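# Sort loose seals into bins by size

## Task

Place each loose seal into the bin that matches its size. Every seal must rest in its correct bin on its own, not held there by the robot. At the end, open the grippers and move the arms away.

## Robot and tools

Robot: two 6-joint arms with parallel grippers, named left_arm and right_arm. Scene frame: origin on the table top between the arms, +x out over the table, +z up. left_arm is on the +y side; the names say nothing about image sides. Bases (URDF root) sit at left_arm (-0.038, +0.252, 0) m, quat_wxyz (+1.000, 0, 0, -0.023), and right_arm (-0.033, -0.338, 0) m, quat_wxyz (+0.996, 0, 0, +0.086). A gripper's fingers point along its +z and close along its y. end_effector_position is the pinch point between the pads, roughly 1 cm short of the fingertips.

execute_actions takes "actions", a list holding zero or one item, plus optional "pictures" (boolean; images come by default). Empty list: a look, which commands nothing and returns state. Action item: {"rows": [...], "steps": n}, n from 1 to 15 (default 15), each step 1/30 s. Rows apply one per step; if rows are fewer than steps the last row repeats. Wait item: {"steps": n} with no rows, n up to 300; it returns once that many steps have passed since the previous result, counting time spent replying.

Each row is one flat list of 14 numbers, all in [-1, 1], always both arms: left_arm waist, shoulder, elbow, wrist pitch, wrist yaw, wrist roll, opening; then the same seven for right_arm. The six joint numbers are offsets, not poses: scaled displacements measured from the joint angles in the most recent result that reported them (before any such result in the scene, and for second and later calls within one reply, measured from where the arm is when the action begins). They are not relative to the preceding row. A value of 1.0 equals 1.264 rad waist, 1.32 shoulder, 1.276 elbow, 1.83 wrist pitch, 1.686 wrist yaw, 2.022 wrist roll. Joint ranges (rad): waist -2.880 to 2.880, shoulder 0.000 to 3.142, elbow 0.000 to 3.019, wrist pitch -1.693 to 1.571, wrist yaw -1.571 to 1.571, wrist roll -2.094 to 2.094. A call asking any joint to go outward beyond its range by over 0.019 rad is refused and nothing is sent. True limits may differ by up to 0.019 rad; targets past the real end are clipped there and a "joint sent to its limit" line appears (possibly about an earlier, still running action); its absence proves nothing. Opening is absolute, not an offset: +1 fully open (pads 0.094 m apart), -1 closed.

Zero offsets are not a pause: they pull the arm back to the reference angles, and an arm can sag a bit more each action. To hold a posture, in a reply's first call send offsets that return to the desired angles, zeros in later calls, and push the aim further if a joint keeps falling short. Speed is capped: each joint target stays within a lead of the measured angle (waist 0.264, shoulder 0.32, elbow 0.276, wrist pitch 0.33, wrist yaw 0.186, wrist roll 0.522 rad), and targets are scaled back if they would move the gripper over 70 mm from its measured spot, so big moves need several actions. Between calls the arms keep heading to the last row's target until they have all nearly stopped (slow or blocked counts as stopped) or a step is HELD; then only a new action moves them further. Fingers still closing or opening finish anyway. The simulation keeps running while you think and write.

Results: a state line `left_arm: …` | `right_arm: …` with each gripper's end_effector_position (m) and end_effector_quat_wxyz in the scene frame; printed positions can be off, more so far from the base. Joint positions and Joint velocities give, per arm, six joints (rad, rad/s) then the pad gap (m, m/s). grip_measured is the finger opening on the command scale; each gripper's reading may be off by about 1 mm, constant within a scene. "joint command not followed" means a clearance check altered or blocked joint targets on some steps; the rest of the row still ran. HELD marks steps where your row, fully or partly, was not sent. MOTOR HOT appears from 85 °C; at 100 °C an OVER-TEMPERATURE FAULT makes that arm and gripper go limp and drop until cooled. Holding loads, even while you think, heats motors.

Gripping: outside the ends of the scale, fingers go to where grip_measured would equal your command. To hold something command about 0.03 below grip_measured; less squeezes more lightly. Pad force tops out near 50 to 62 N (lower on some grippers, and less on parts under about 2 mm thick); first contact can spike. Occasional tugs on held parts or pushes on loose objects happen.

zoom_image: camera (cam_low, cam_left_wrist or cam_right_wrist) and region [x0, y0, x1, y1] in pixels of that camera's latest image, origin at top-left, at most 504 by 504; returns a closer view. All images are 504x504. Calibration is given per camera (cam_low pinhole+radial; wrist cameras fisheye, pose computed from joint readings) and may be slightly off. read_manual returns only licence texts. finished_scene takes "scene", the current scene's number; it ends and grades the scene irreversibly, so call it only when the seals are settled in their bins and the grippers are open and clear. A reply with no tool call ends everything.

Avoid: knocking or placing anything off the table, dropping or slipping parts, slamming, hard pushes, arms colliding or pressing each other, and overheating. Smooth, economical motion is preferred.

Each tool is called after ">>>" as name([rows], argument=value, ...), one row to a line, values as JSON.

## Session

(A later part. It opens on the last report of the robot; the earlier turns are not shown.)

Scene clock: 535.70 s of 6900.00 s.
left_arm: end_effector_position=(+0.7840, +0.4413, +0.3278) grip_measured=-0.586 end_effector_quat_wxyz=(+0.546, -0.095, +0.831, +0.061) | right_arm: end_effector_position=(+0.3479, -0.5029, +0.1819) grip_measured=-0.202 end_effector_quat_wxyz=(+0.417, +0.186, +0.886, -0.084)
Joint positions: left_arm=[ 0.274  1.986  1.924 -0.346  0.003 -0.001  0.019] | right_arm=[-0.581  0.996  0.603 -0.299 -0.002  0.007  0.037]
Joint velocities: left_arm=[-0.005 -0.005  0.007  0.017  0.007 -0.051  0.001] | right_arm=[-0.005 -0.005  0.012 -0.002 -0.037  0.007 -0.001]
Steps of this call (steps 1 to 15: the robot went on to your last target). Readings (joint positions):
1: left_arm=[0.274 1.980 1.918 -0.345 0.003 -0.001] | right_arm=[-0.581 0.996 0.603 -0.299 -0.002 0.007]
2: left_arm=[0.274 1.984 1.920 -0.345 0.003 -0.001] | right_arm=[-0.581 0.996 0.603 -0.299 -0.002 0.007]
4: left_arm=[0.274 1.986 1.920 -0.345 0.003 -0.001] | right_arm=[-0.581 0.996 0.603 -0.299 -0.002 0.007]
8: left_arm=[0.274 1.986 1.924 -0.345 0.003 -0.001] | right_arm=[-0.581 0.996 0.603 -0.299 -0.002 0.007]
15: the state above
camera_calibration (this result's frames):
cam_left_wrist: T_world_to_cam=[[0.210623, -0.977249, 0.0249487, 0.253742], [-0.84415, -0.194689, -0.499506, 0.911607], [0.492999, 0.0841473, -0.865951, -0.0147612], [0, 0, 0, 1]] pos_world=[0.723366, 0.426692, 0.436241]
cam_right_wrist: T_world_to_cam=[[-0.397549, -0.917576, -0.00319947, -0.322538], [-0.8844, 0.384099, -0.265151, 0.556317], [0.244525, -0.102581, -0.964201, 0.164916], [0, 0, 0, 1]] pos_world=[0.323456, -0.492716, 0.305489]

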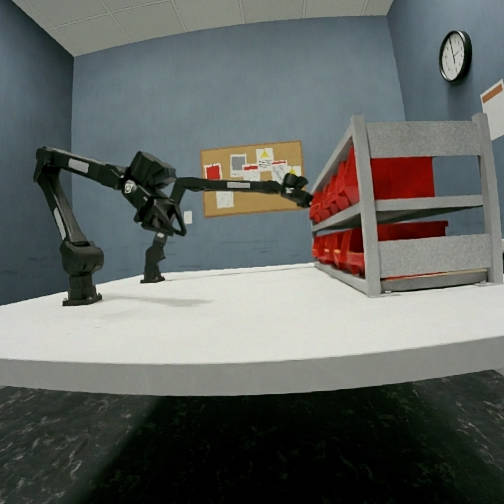

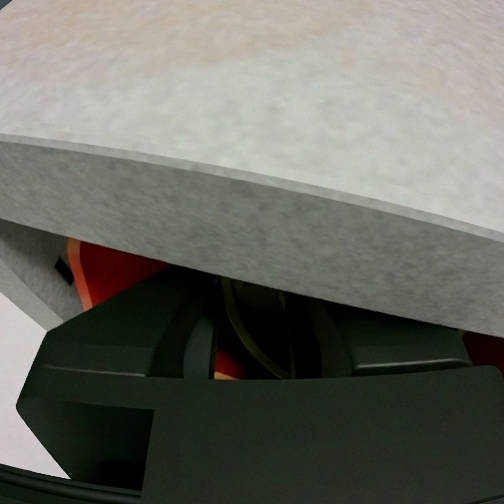

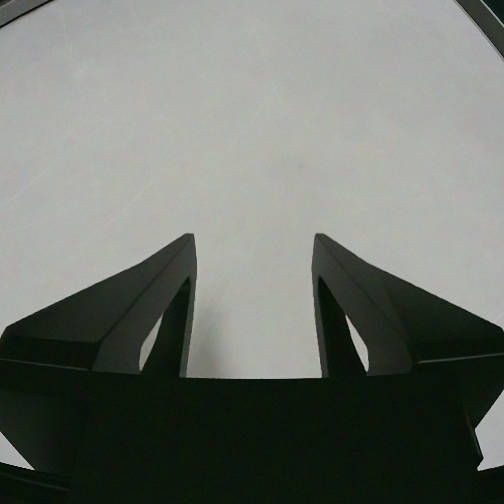

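>>> execute_actions([
  {"rows":[[0,0,0.045,0,0,0,-0.615,0,0,0,0,0,0,-0.2],[0,0.004,0.05,0,0,0,-0.615,0,0,0,0,0,0,-0.2],[0,0.008,0.055,0,0,0,-0.615,0,0,0,0,0,0,-0.2],[0,0.012,0.06,0,0,0,-0.615,0,0,0,0,0,0,-0.2],[0,0.015,0.065,0,0,0,-0.615,0,0,0,0,0,0,-0.2],[0,0.018,0.07,-0.003,0,0,-0.615,0,0,0,0,0,0,-0.2],[0,0.021,0.075,-0.003,0,0,-0.615,0,0,0,0,0,0,-0.2],[0,0.024,0.08,-0.005,0,0,-0.615,0,0,0,0,0,0,-0.2],[0,0.027,0.085,-0.005,0,0,-0.615,0,0,0,0,0,0,-0.2],[0,0.03,0.09,-0.007,0,0,-0.615,0,0,0,0,0,0,-0.2],[0,0.034,0.094,-0.007,0,0,-0.615,0,0,0,0,0,0,-0.2]]},
], pictures=false)

>>> execute_actions([
  {"steps":12},
])

Scene clock: 548.07 s of 6900.00 s.
left_arm: end_effector_position=(+0.7944, +0.4437, +0.3214) grip_measured=-0.586 end_effector_quat_wxyz=(+0.542, -0.095, +0.833, +0.060) | right_arm: end_effector_position=(+0.3479, -0.5029, +0.1819) grip_measured=-0.202 end_effector_quat_wxyz=(+0.417, +0.186, +0.886, -0.084)
Joint positions: left_arm=[ 0.274  2.023  1.97  -0.366  0.003 -0.001  0.019] | right_arm=[-0.581  0.996  0.603 -0.299 -0.002  0.007  0.037]
Joint velocities: left_arm=[-0.034  0.024  0.012 -0.017 -0.022 -0.066  0.   ] | right_arm=[ 0.005  0.005  0.002 -0.002  0.022 -0.007  0.   ]
Steps of this call (steps 1 to 15: the robot went on to your last target; steps 16 to 90: nothing new was sent; then 8.87 s passed at rest; steps 91 to 105: all 15 steps of this action). Readings (joint positions):
91: left_arm=[0.274 1.986 1.924 -0.346 0.003 -0.001] | right_arm=[-0.581 0.996 0.603 -0.299 -0.002 0.007]
92: left_arm=[0.274 1.986 1.924 -0.346 0.003 -0.001] | right_arm=[-0.581 0.996 0.603 -0.299 -0.002 0.007]
94: left_arm=[0.274 1.986 1.925 -0.346 0.003 -0.001] | right_arm=[-0.581 0.996 0.603 -0.299 -0.002 0.007]
98: left_arm=[0.274 1.991 1.934 -0.359 0.003 -0.001] | right_arm=[-0.581 0.996 0.603 -0.299 -0.002 0.007]
105: the state above

Scene clock: 548.47 s of 6900.00 s.
left_arm: end_effector_position=(+0.7947, +0.4438, +0.3215) grip_measured=-0.586 end_effector_quat_wxyz=(+0.542, -0.095, +0.833, +0.060) | right_arm: end_effector_position=(+0.3479, -0.5029, +0.1819) grip_measured=-0.202 end_effector_quat_wxyz=(+0.417, +0.186, +0.886, -0.084)
Joint positions: left_arm=[ 0.274  2.023  1.971 -0.366  0.003 -0.001  0.019] | right_arm=[-0.581  0.996  0.603 -0.299 -0.002  0.007  0.037]
Joint velocities: left_arm=[ 0.005 -0.005  0.007 -0.012 -0.081 -0.022 -0.   ] | right_arm=[ 0.005  0.005  0.007  0.007 -0.066  0.066 -0.001]
Steps of this call (steps 1 to 12: the robot went on to your last target). Readings (joint positions):
1: left_arm=[0.274 2.023 1.971 -0.366 0.003 -0.001] | right_arm=[-0.581 0.996 0.603 -0.299 -0.002 0.007]
2: left_arm=[0.274 2.023 1.971 -0.366 0.003 -0.001] | right_arm=[-0.581 0.996 0.603 -0.299 -0.002 0.007]
4: left_arm=[0.274 2.023 1.971 -0.366 0.003 -0.001] | right_arm=[-0.581 0.996 0.603 -0.299 -0.002 0.007]
8: left_arm=[0.274 2.023 1.971 -0.366 0.003 -0.001] | right_arm=[-0.581 0.996 0.603 -0.299 -0.002 0.007]
12: the state above
camera_calibration (this result's frames):
cam_left_wrist: T_world_to_cam=[[0.210356, -0.977308, 0.0248945, 0.254259], [-0.848689, -0.195193, -0.491555, 0.919238], [0.48526, 0.0822737, -0.870491, -0.0172635], [0, 0, 0, 1]] pos_world=[0.73504, 0.429339, 0.430499]
cam_right_wrist: T_world_to_cam=[[-0.397549, -0.917576, -0.00319947, -0.322538], [-0.8844, 0.384099, -0.265151, 0.556317], [0.244525, -0.102581, -0.964201, 0.164916], [0, 0, 0, 1]] pos_world=[0.323456, -0.492716, 0.305489]

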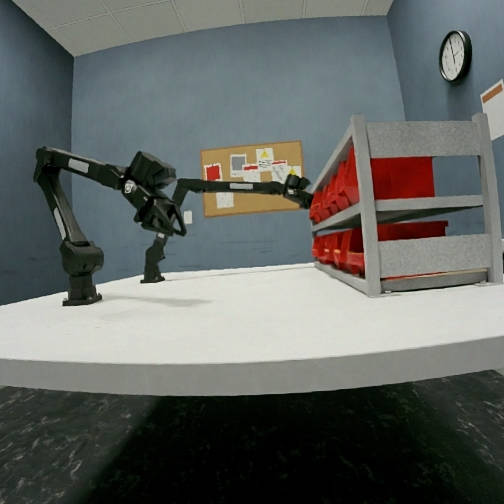

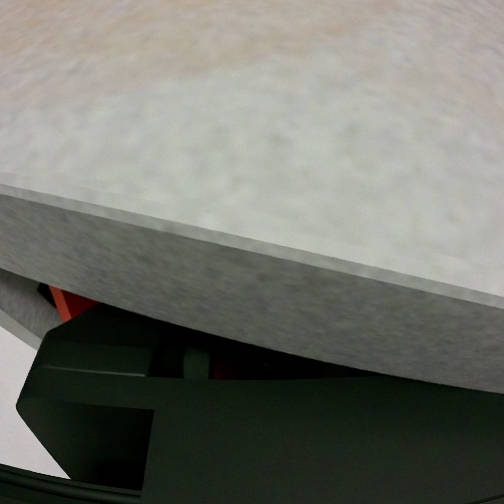

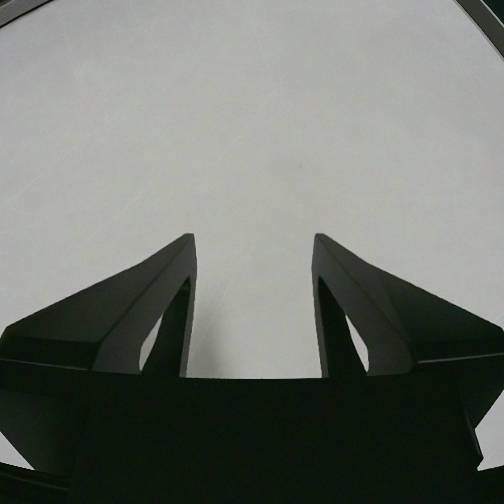

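>>> execute_actions([
  {"rows":[[0,0,0.04,0.005,0,0,-0.55,0,0,0,0,0,0,-0.2],[0,0,0.04,0.005,0,0,-0.5,0,0,0,0,0,0,-0.2],[0,0,0.04,0.005,0,0,-0.46,0,0,0,0,0,0,-0.2],[0,0,0.04,0.005,0,0,-0.43,0,0,0,0,0,0,-0.2]]},
], pictures=false)

>>> execute_actions([
  {"rows":[[0,-0.012,0.025,0,0,0,-0.43,0,0,0,0,0,0,-0.2],[0,-0.024,0.015,0,0,0,-0.43,0,0,0,0,0,0,-0.2],[0,-0.036,0.003,0,0,0,-0.43,0,0,0,0,0,0,-0.2],[0,-0.048,-0.012,0,0,0,-0.43,0,0,0,0,0,0,-0.2],[0,-0.06,-0.027,0.003,0,0,-0.43,0,0,0,0,0,0,-0.2],[0,-0.072,-0.042,0.006,0,0,-0.43,0,0,0,0,0,0,-0.2],[0,-0.084,-0.057,0.009,0,0,-0.43,0,0,0,0,0,0,-0.2],[0,-0.096,-0.072,0.012,0,0,-0.43,0,0,0,0,0,0,-0.2],[0,-0.108,-0.087,0.015,0,0,-0.43,0,0,0,0,0,0,-0.2],[0,-0.12,-0.102,0.018,0,0,-0.43,0,0,0,0,0,0,-0.2],[0,-0.132,-0.117,0.021,0,0,-0.43,0,0,0,0,0,0,-0.2],[0,-0.144,-0.135,0.024,0,0,-0.43,0,0,0,0,0,0,-0.2],[0,-0.156,-0.155,0.027,0,0,-0.43,0,0,0,0,0,0,-0.2],[0,-0.168,-0.18,0.03,0,0,-0.43,0,0,0,0,0,0,-0.2],[0,-0.2,-0.225,0.03,0,0,-0.43,0,0,0,0,0,0,-0.2]]},
], pictures=false)

>>> execute_actions([
  {"steps":20},
])

Scene clock: 567.30 s of 6900.00 s.
left_arm: end_effector_position=(+0.7947, +0.4438, +0.3215) grip_measured=-0.433 end_effector_quat_wxyz=(+0.542, -0.095, +0.833, +0.060) | right_arm: end_effector_position=(+0.3479, -0.5029, +0.1819) grip_measured=-0.202 end_effector_quat_wxyz=(+0.417, +0.186, +0.886, -0.084)
Joint positions: left_arm=[ 0.274  2.023  1.971 -0.366  0.003 -0.001  0.027] | right_arm=[-0.581  0.996  0.603 -0.299 -0.002  0.007  0.037]
Joint velocities: left_arm=[-0.015 -0.015 -0.002 -0.002 -0.066 -0.007  0.001] | right_arm=[-0.005  0.005 -0.002 -0.007  0.007  0.066 -0.   ]
Steps of this call (steps 1 to 15: the robot went on to your last target; steps 16 to 90: nothing new was sent; then 15.33 s passed at rest; steps 91 to 105: all 15 steps of this action). Readings (joint positions):
91: left_arm=[0.274 2.023 1.971 -0.366 0.003 -0.001] | right_arm=[-0.581 0.996 0.603 -0.299 -0.002 0.007]
92: left_arm=[0.274 2.023 1.971 -0.366 0.003 -0.001] | right_arm=[-0.581 0.996 0.603 -0.299 -0.002 0.007]
94: left_arm=[0.274 2.023 1.971 -0.366 0.003 -0.001] | right_arm=[-0.581 0.996 0.603 -0.299 -0.002 0.007]
98: left_arm=[0.274 2.023 1.971 -0.366 0.003 -0.001] | right_arm=[-0.581 0.996 0.603 -0.299 -0.002 0.007]
105: the state above

Scene clock: 567.80 s of 6900.00 s.
left_arm: end_effector_position=(+0.7296, +0.4287, +0.3709) grip_measured=-0.433 end_effector_quat_wxyz=(+0.558, -0.093, +0.823, +0.062) | right_arm: end_effector_position=(+0.3479, -0.5029, +0.1819) grip_measured=-0.202 end_effector_quat_wxyz=(+0.417, +0.186, +0.886, -0.084)
Joint positions: left_arm=[ 0.274  1.811  1.759 -0.327  0.003 -0.001  0.027] | right_arm=[-0.581  0.996  0.603 -0.299 -0.002  0.007  0.037]
Joint velocities: left_arm=[-0.005 -0.806 -0.95   0.217  0.037  0.022  0.   ] | right_arm=[-0.015 -0.024 -0.002 -0.007  0.037  0.022  0.   ]
Steps of this call (steps 1 to 15: all 15 steps of this action). Readings (joint positions):
1: left_arm=[0.274 2.023 1.971 -0.366 0.003 -0.001] | right_arm=[-0.581 0.996 0.603 -0.299 -0.002 0.007]
2: left_arm=[0.274 2.023 1.971 -0.366 0.003 -0.001] | right_arm=[-0.581 0.996 0.603 -0.299 -0.002 0.007]
4: left_arm=[0.274 2.016 1.963 -0.366 0.003 -0.001] | right_arm=[-0.581 0.996 0.603 -0.299 -0.002 0.007]
8: left_arm=[0.274 1.960 1.900 -0.365 0.003 -0.001] | right_arm=[-0.581 0.996 0.603 -0.299 -0.002 0.007]
15: the state above

Scene clock: 568.47 s of 6900.00 s.
left_arm: end_effector_position=(+0.7042, +0.4228, +0.3811) grip_measured=-0.433 end_effector_quat_wxyz=(+0.559, -0.093, +0.822, +0.062) | right_arm: end_effector_position=(+0.3479, -0.5029, +0.1819) grip_measured=-0.202 end_effector_quat_wxyz=(+0.417, +0.186, +0.886, -0.084)
Joint positions: left_arm=[ 0.274  1.738  1.683 -0.322  0.003 -0.001  0.027] | right_arm=[-0.581  0.996  0.603 -0.299 -0.002  0.007  0.037]
Joint velocities: left_arm=[ 0.005 -0.024 -0.007 -0.012 -0.007 -0.066 -0.001] | right_arm=[-0.005 -0.034 -0.002 -0.002  0.066  0.022 -0.   ]
Steps of this call (steps 1 to 20: the robot went on to your last target). Readings (joint positions):
1: left_arm=[0.274 1.785 1.728 -0.324 0.003 -0.001] | right_arm=[-0.581 0.996 0.603 -0.299 -0.002 0.007]
2: left_arm=[0.274 1.764 1.706 -0.324 0.003 -0.001] | right_arm=[-0.581 0.996 0.603 -0.299 -0.002 0.007]
4: left_arm=[0.274 1.741 1.689 -0.324 0.003 -0.001] | right_arm=[-0.581 0.996 0.603 -0.299 -0.002 0.007]
8: left_arm=[0.274 1.736 1.688 -0.322 0.003 -0.001] | right_arm=[-0.581 0.996 0.603 -0.299 -0.002 0.007]
20: the state above
camera_calibration (this result's frames):
cam_left_wrist: T_world_to_cam=[[0.20937, -0.977536, 0.0242292, 0.252366], [-0.828246, -0.190457, -0.527006, 0.864727], [0.519782, 0.0902714, -0.849516, 0.0446122], [0, 0, 0, 1]] pos_world=[0.64018, 0.407363, 0.487501]
cam_right_wrist: T_world_to_cam=[[-0.397549, -0.917576, -0.00319947, -0.322538], [-0.8844, 0.384099, -0.265151, 0.556317], [0.244525, -0.102581, -0.964201, 0.164916], [0, 0, 0, 1]] pos_world=[0.323456, -0.492716, 0.305489]

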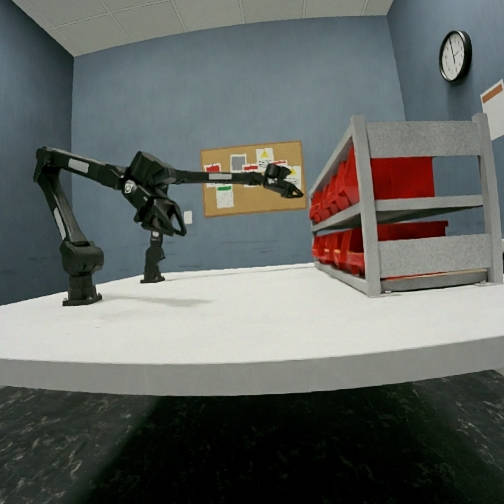

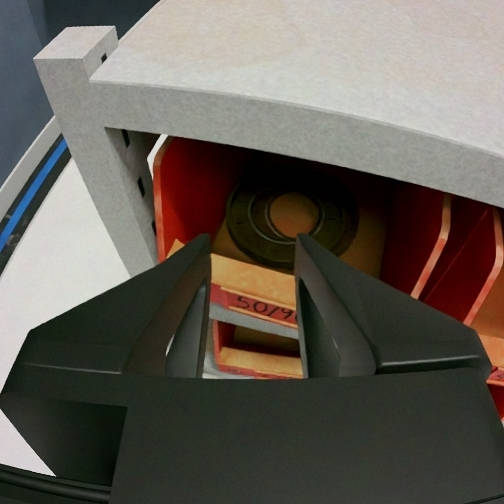

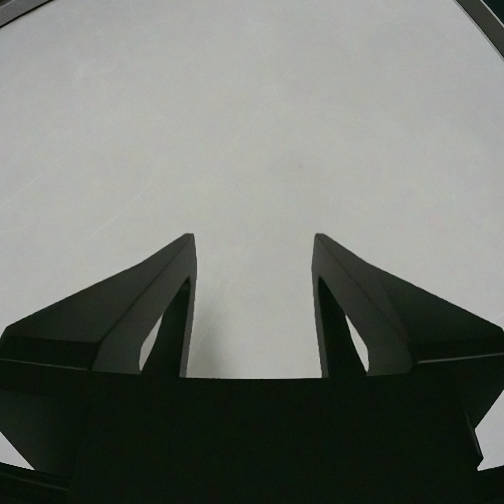

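Both are in. Retract a bit more, then finish.

>>> execute_actions([
  {"rows":[[0,-0.05,-0.07,0,0,0,-0.43,0,0,0,0,0,0,-0.2],[0,-0.05,-0.07,0,0,0,-0.43,0,0,0,0,0,0,-0.2],[0,-0.1,-0.14,0,0,0,-0.43,0,0,0,0,0,0,-0.2],[0,-0.1,-0.14,0,0,0,-0.43,0,0,0,0,0,0,-0.2],[0,-0.15,-0.21,0,0,0,-0.43,0,0,0,0,0,0,-0.2],[0,-0.15,-0.21,0,0,0,-0.43,0,0,0,0,0,0,-0.2],[0,-0.2,-0.28,0,0,0,-0.43,0,0,0,0,0,0,-0.2]]},
], pictures=false)

>>> finished_scene(scene=1)

Scene clock: 579.00 s of 6900.00 s.
left_arm: end_effector_position=(+0.5877, +0.3958, +0.3453) grip_measured=-0.433 end_effector_quat_wxyz=(+0.518, -0.096, +0.848, +0.058) | right_arm: end_effector_position=(+0.3479, -0.5029, +0.1819) grip_measured=-0.202 end_effector_quat_wxyz=(+0.417, +0.186, +0.886, -0.084)
Joint positions: left_arm=[ 0.274  1.456  1.307 -0.326  0.003 -0.001  0.027] | right_arm=[-0.581  0.996  0.603 -0.299 -0.002  0.007  0.037]
Joint velocities: left_arm=[-0.005 -0.005 -0.022 -0.012 -0.007  0.022  0.002] | right_arm=[ 0.005  0.005 -0.012 -0.022  0.037 -0.037 -0.001]
Steps of this call (steps 1 to 15: the robot went on to your last target; steps 16 to 90: nothing new was sent; then 7.03 s passed at rest; steps 91 to 105: all 15 steps of this action). Readings (joint positions):
91: left_arm=[0.274 1.731 1.670 -0.319 0.003 -0.001] | right_arm=[-0.581 0.996 0.603 -0.299 -0.002 0.007]
92: left_arm=[0.274 1.717 1.644 -0.318 0.003 -0.001] | right_arm=[-0.581 0.996 0.603 -0.299 -0.002 0.007]
94: left_arm=[0.274 1.668 1.559 -0.317 0.003 -0.001] | right_arm=[-0.581 0.996 0.603 -0.299 -0.002 0.007]
98: left_arm=[0.274 1.538 1.365 -0.321 0.003 -0.001] | right_arm=[-0.581 0.996 0.603 -0.299 -0.002 0.007]
105: the state above

The scene is finished: the task was done.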